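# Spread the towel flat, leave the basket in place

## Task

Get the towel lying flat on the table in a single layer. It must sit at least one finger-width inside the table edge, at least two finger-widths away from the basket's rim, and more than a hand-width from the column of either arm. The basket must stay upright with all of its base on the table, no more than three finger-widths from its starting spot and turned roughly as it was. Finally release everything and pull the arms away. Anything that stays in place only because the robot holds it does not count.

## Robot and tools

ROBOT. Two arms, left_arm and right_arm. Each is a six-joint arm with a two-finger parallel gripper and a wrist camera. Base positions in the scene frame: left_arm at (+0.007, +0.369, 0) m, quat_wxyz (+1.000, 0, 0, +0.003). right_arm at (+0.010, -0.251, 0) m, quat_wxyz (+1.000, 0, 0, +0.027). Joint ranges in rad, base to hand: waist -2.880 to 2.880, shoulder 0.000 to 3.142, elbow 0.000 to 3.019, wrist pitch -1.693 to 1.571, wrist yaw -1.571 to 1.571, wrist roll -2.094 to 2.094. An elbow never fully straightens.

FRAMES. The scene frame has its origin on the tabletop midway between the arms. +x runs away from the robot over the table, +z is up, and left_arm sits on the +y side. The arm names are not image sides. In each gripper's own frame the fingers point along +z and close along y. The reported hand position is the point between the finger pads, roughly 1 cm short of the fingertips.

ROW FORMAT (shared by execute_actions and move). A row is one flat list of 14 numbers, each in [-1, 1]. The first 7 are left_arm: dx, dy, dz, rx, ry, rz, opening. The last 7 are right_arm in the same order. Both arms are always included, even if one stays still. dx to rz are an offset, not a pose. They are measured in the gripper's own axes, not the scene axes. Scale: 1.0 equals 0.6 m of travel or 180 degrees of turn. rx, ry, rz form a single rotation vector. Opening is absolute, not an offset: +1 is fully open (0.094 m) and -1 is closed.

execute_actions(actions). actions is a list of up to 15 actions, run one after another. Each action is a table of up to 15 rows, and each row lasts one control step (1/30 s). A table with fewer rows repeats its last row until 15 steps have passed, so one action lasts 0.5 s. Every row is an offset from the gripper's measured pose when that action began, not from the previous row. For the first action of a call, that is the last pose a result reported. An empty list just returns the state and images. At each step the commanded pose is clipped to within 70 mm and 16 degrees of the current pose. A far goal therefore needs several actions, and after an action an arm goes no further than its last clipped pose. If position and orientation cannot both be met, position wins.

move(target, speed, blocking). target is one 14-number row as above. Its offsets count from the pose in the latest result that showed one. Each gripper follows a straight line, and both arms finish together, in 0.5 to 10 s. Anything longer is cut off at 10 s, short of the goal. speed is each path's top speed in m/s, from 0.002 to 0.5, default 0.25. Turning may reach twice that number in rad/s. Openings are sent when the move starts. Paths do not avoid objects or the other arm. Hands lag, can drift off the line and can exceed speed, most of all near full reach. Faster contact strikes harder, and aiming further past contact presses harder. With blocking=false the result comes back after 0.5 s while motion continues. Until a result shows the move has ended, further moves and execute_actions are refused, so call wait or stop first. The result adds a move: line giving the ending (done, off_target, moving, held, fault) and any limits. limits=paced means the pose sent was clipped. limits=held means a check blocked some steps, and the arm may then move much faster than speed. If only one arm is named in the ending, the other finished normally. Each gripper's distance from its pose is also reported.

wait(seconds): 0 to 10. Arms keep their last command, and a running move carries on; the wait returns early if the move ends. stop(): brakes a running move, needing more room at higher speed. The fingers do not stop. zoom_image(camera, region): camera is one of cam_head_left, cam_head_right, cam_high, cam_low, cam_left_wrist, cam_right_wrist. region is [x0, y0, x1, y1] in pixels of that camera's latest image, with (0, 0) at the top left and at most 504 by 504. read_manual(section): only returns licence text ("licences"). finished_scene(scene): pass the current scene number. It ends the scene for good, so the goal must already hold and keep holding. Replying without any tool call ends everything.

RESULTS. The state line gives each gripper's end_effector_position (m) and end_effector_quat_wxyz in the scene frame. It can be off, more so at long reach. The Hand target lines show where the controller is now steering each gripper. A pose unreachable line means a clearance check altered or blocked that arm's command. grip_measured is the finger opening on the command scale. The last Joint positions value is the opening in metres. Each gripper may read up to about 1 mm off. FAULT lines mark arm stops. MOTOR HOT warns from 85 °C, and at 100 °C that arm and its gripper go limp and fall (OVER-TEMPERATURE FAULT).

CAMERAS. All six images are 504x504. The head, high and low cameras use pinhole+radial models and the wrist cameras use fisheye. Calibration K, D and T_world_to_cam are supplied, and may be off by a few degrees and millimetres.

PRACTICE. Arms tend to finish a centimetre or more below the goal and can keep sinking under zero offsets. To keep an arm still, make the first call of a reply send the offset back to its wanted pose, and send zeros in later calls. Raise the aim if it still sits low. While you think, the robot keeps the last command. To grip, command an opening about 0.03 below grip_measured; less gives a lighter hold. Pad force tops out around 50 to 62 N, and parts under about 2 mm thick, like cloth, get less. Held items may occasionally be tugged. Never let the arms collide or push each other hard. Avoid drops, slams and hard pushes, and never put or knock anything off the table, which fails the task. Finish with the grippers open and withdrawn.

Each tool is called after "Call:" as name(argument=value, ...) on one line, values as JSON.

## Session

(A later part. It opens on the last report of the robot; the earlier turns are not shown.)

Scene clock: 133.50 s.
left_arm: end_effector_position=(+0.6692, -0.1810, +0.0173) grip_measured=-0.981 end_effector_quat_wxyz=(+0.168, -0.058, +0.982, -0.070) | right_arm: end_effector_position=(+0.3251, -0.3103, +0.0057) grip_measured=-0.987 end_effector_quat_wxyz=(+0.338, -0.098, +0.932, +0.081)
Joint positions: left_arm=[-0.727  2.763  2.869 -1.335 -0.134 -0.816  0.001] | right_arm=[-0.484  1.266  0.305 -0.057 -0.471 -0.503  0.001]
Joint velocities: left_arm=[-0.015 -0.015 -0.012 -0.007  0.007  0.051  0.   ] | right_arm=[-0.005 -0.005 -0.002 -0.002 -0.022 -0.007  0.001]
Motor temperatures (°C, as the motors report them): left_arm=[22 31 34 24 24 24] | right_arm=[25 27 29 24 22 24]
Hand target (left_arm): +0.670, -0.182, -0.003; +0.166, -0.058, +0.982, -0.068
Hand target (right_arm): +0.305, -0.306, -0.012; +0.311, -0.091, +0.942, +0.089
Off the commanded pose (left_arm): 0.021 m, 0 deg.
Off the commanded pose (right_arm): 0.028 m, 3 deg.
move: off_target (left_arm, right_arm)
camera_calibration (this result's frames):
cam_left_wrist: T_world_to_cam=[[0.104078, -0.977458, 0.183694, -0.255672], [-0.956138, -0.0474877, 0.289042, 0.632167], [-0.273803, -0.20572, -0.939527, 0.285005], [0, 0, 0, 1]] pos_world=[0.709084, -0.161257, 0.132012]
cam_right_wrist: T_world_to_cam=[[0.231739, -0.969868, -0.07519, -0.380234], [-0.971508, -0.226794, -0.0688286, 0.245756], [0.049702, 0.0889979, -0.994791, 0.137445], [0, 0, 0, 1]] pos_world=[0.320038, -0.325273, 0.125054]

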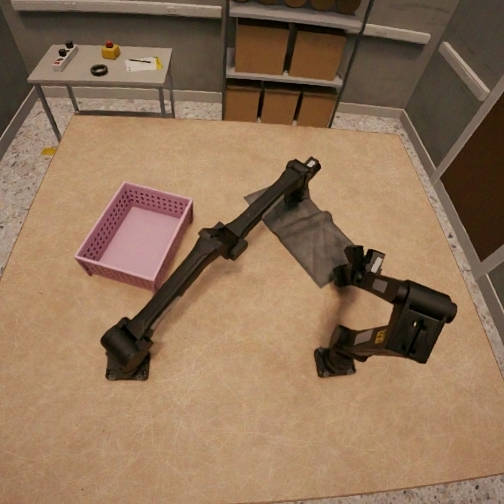

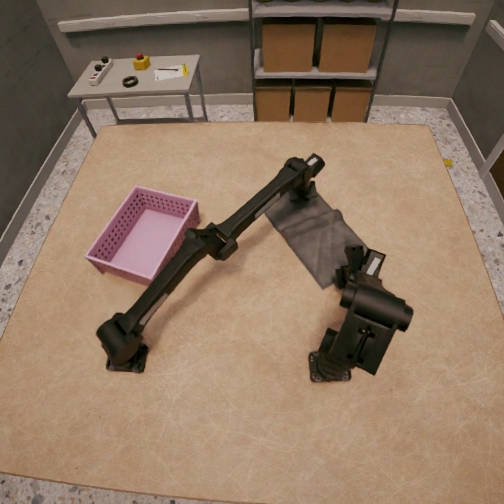

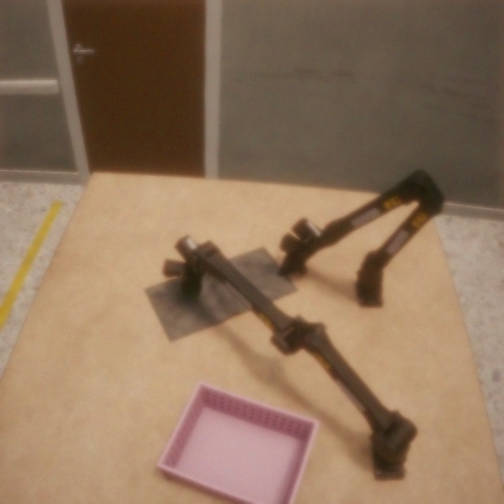

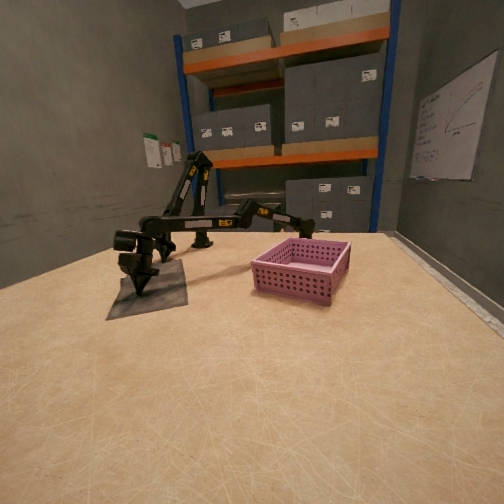

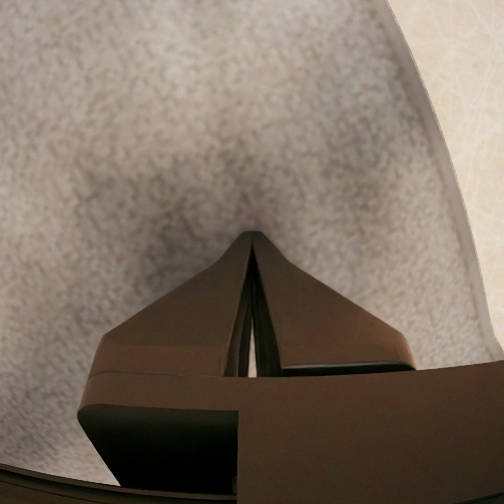

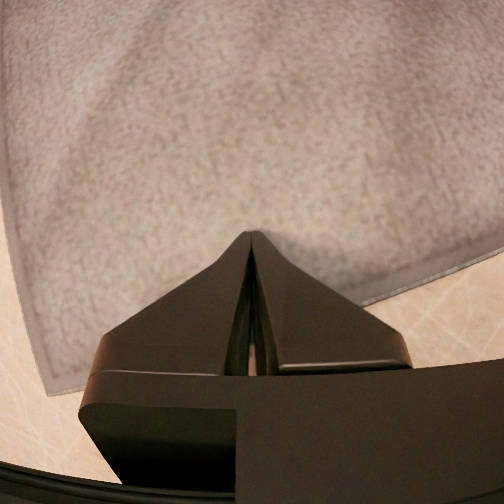

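Nearly open. A little more.

Call:
move(target=[0.007,0,0.033,0,0,0,-1,0.075,0.0,-0.03,0,0,0,-1], speed=0.04)

Call:
move(target=[-0.03,0,-0.12,0,0,0,-1,-0.06,0,-0.1,0,0,0,-1], speed=0.1)

Call:
move(target=[0.2,0.6,-0.15,0,0,0,-1,-0.05,-0.4,-0.1,0,0,0,-1])

Scene clock: 138.93 s.
left_arm: end_effector_position=(+0.6701, -0.1817, +0.0178) grip_measured=-0.981 end_effector_quat_wxyz=(+0.170, -0.059, +0.981, -0.072) | right_arm: end_effector_position=(+0.2986, -0.3231, +0.0060) grip_measured=-0.987 end_effector_quat_wxyz=(+0.362, -0.106, +0.923, +0.077)
Joint positions: left_arm=[-0.727  2.763  2.869 -1.33  -0.134 -0.816  0.001] | right_arm=[-0.607  1.214  0.244 -0.055 -0.558 -0.622  0.001]
Joint velocities: left_arm=[ 0.005 -0.005  0.002  0.002  0.022 -0.007 -0.   ] | right_arm=[ 0.005 -0.005 -0.007  0.007 -0.081 -0.007  0.001]
Motor temperatures (°C, as the motors report them): left_arm=[22 31 34 24 24 24] | right_arm=[25 27 29 24 22 24]
Hand target (left_arm): +0.671, -0.183, -0.002; +0.168, -0.058, +0.982, -0.070
Hand target (right_arm): +0.281, -0.318, -0.009; +0.339, -0.098, +0.932, +0.083
Off the commanded pose (left_arm): 0.020 m, 0 deg.
Off the commanded pose (right_arm): 0.024 m, 3 deg.
move: off_target (left_arm, right_arm)
camera_calibration (this result's frames):
cam_left_wrist: T_world_to_cam=[[0.103386, -0.976852, 0.187276, -0.256061], [-0.957209, -0.0465482, 0.285629, 0.633783], [-0.2703, -0.208792, -0.939864, 0.282568], [0, 0, 0, 1]] pos_world=[0.709514, -0.161634, 0.132503]
cam_right_wrist: T_world_to_cam=[[0.24501, -0.967928, -0.0555502, -0.389961], [-0.964114, -0.237201, -0.119248, 0.211813], [0.102247, 0.0827737, -0.991309, 0.122456], [0, 0, 0, 1]] pos_world=[0.287236, -0.337348, 0.124988]

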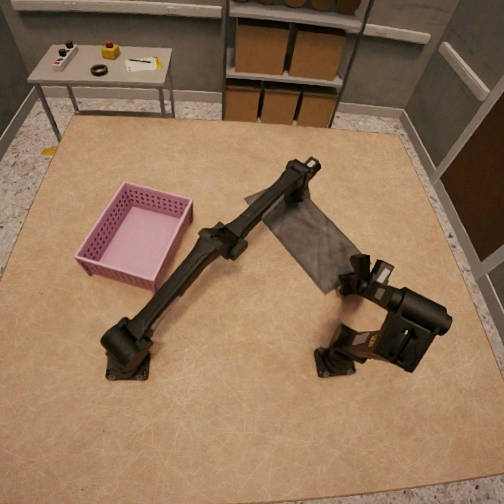

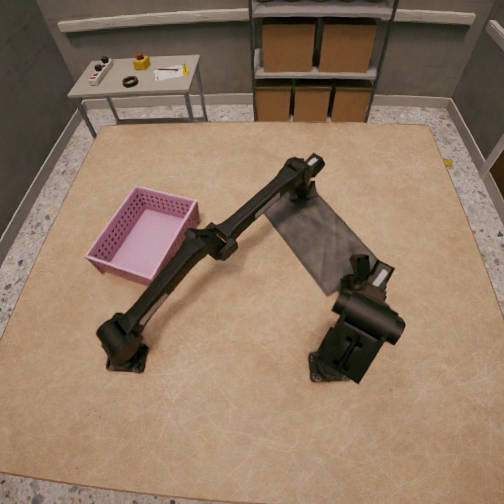

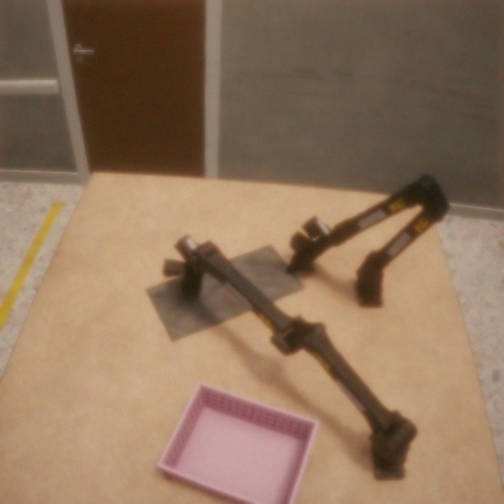

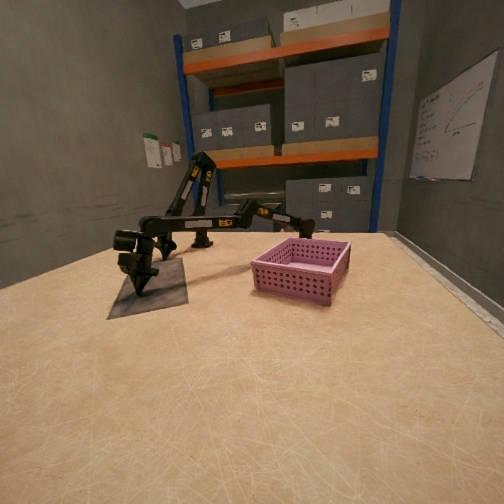

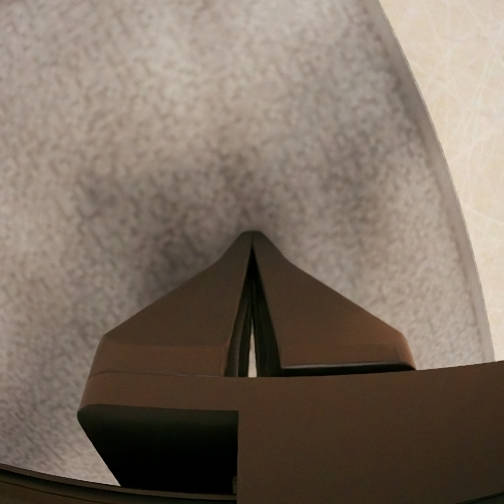

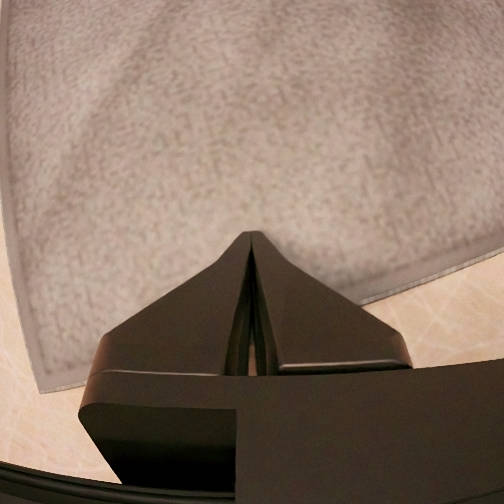

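Scene clock: 140.03 s.
left_arm: end_effector_position=(+0.6592, -0.1721, +0.0801) grip_measured=-0.981 end_effector_quat_wxyz=(+0.167, -0.058, +0.982, -0.069) | right_arm: end_effector_position=(+0.2717, -0.3203, +0.0540) grip_measured=-0.987 end_effector_quat_wxyz=(+0.348, -0.099, +0.928, +0.090)
Joint positions: left_arm=[-0.727  2.679  2.869 -1.423 -0.134 -0.816  0.001] | right_arm=[-0.671  0.922  0.289 -0.468 -0.59  -0.683  0.001]
Joint velocities: left_arm=[ 0.005 -0.024 -0.012 -0.007 -0.007  0.007 -0.001] | right_arm=[ 0.005  0.005 -0.002 -0.007 -0.066  0.022 -0.   ]
Motor temperatures (°C, as the motors report them): left_arm=[22 31 34 24 24 24] | right_arm=[25 27 29 24 22 24]
Hand target (left_arm): +0.663, -0.170, +0.091; +0.171, -0.058, +0.981, -0.073
Hand target (right_arm): +0.284, -0.331, +0.073; +0.363, -0.106, +0.923, +0.078
Off the commanded pose (left_arm): 0.011 m, 1 deg.
Off the commanded pose (right_arm): 0.027 m, 2 deg.
move: off_target (left_arm, right_arm)
camera_calibration (this result's frames):
cam_left_wrist: T_world_to_cam=[[0.104601, -0.977917, 0.180936, -0.257743], [-0.955305, -0.048218, 0.291663, 0.603969], [-0.276498, -0.203357, -0.939252, 0.345158], [0, 0, 0, 1]] pos_world=[0.69937, -0.152739, 0.19467]
cam_right_wrist: T_world_to_cam=[[0.239089, -0.966904, -0.0890642, -0.374231], [-0.968533, -0.230945, -0.0927818, 0.194083], [0.0691422, 0.108445, -0.991695, 0.189764], [0, 0, 0, 1]] pos_world=[0.264329, -0.337602, 0.172865]

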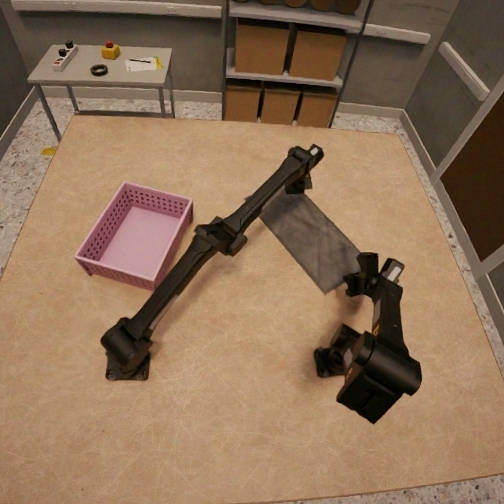

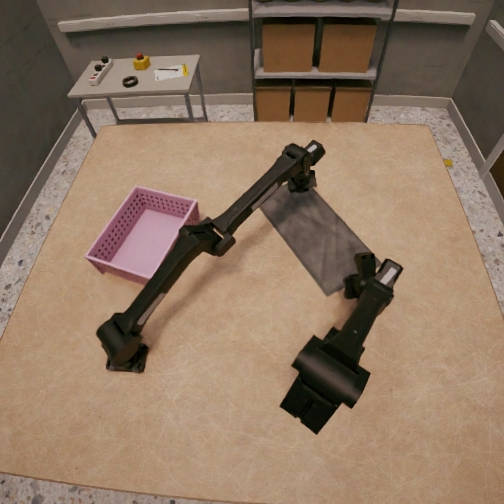

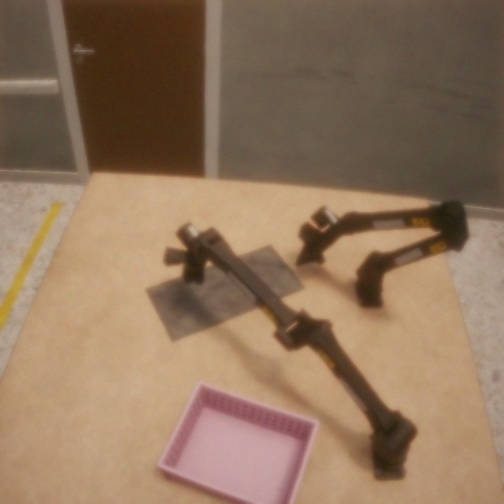

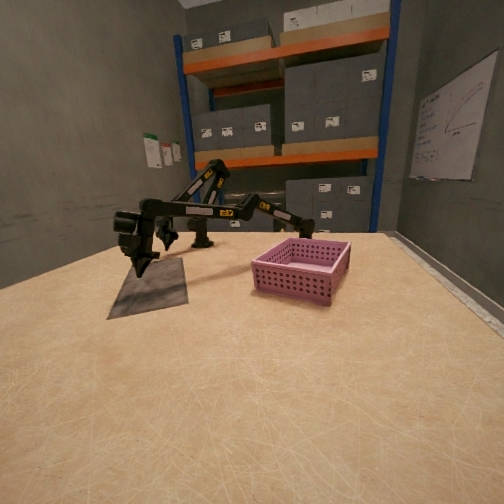

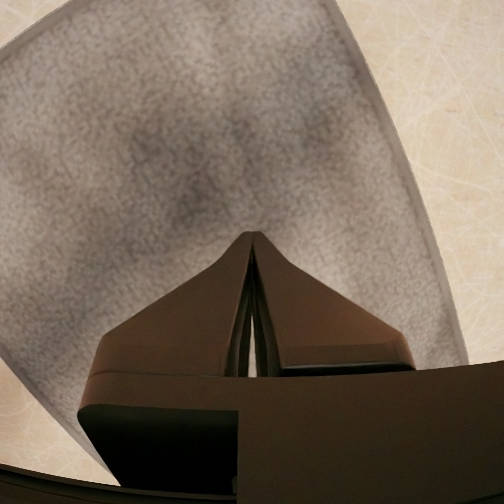

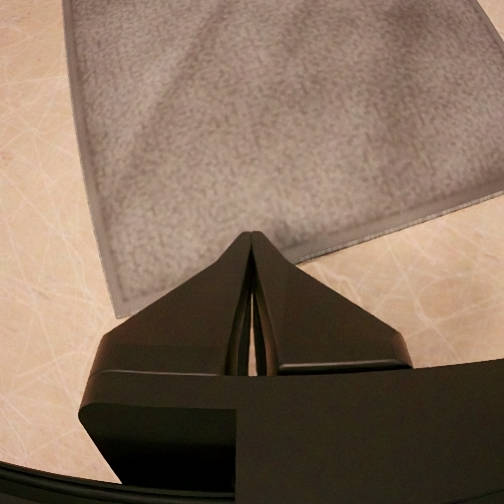

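Scene clock: 142.10 s.
left_arm: end_effector_position=(+0.4776, +0.1765, +0.0726) grip_measured=-0.981 end_effector_quat_wxyz=(+0.162, -0.067, +0.982, -0.067) | right_arm: end_effector_position=(+0.3097, -0.5468, +0.0893) grip_measured=-0.987 end_effector_quat_wxyz=(+0.347, -0.092, +0.928, +0.103)
Joint positions: left_arm=[-0.403  1.6    1.037 -0.658 -0.025 -0.528  0.001] | right_arm=[-1.109  1.521  0.899 -0.832 -0.733 -1.207  0.001]
Joint velocities: left_arm=[-0.005 -0.005 -0.002 -0.002 -0.022  0.037 -0.001] | right_arm=[-0.015 -0.005  0.012 -0.017 -0.022  0.037  0.001]
Motor temperatures (°C, as the motors report them): left_arm=[22 31 34 24 24 24] | right_arm=[25 27 29 24 22 24]
Hand target (left_arm): +0.479, +0.177, +0.070; +0.165, -0.059, +0.982, -0.069
Hand target (right_arm): +0.316, -0.559, +0.099; +0.353, -0.098, +0.926, +0.095
Off the commanded pose (left_arm): 0.006 m, 1 deg.
Off the commanded pose (right_arm): 0.017 m, 2 deg.
move: off_target (right_arm)
camera_calibration (this result's frames):
cam_left_wrist: T_world_to_cam=[[0.123013, -0.976102, 0.179145, 0.0945475], [-0.950971, -0.0643244, 0.302517, 0.449534], [-0.283764, -0.207576, -0.936157, 0.362827], [0, 0, 0, 1]] pos_world=[0.51882, 0.196518, 0.186734]
cam_right_wrist: T_world_to_cam=[[0.235676, -0.964707, -0.117466, -0.594397], [-0.969752, -0.225544, -0.0933291, 0.185177], [0.0635413, 0.135909, -0.988682, 0.263223], [0, 0, 0, 1]] pos_world=[0.302935, -0.567427, 0.207705]

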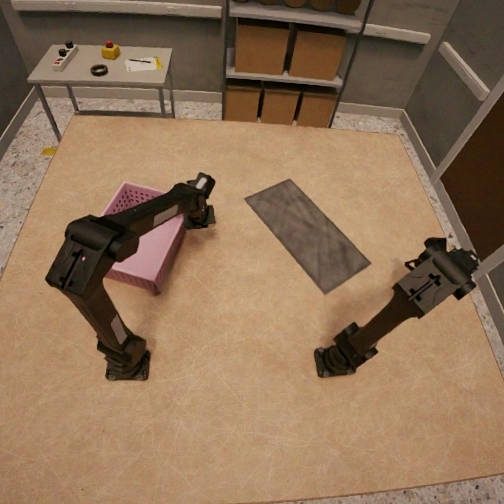

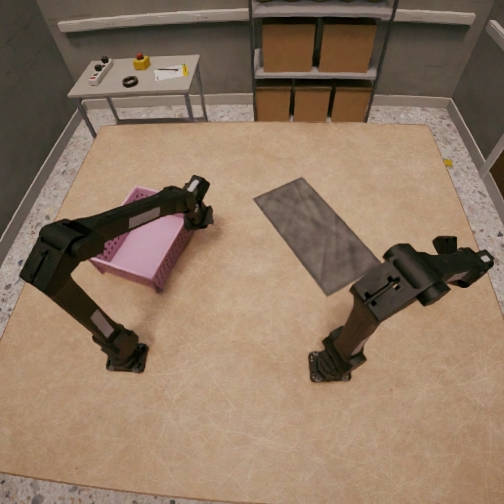

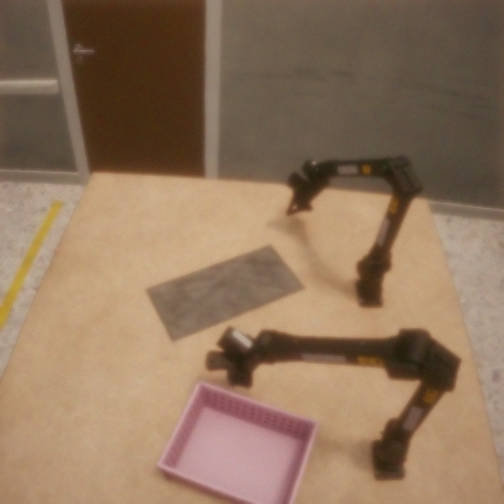

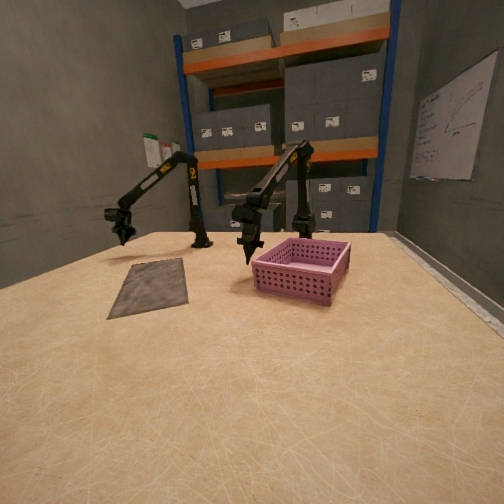

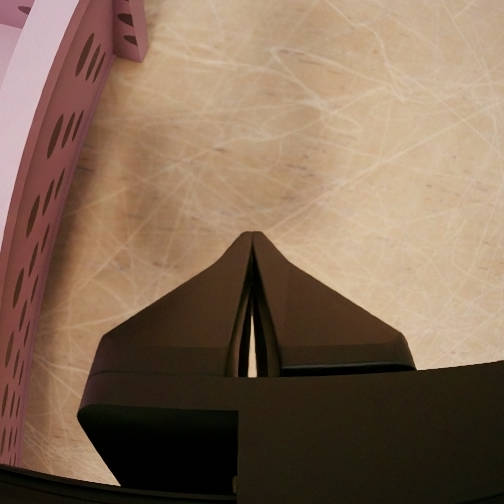

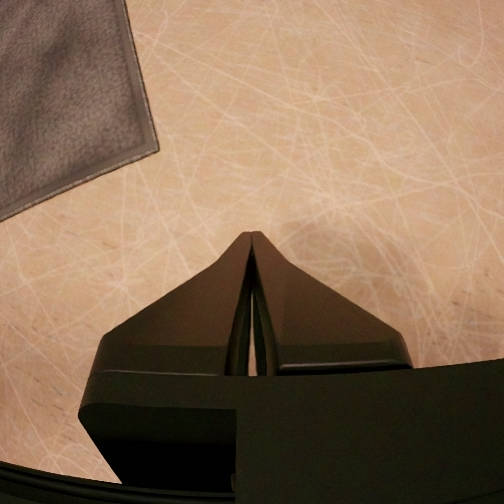

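Call:
finished_scene(scene=2)

The scene is finished: the task was done.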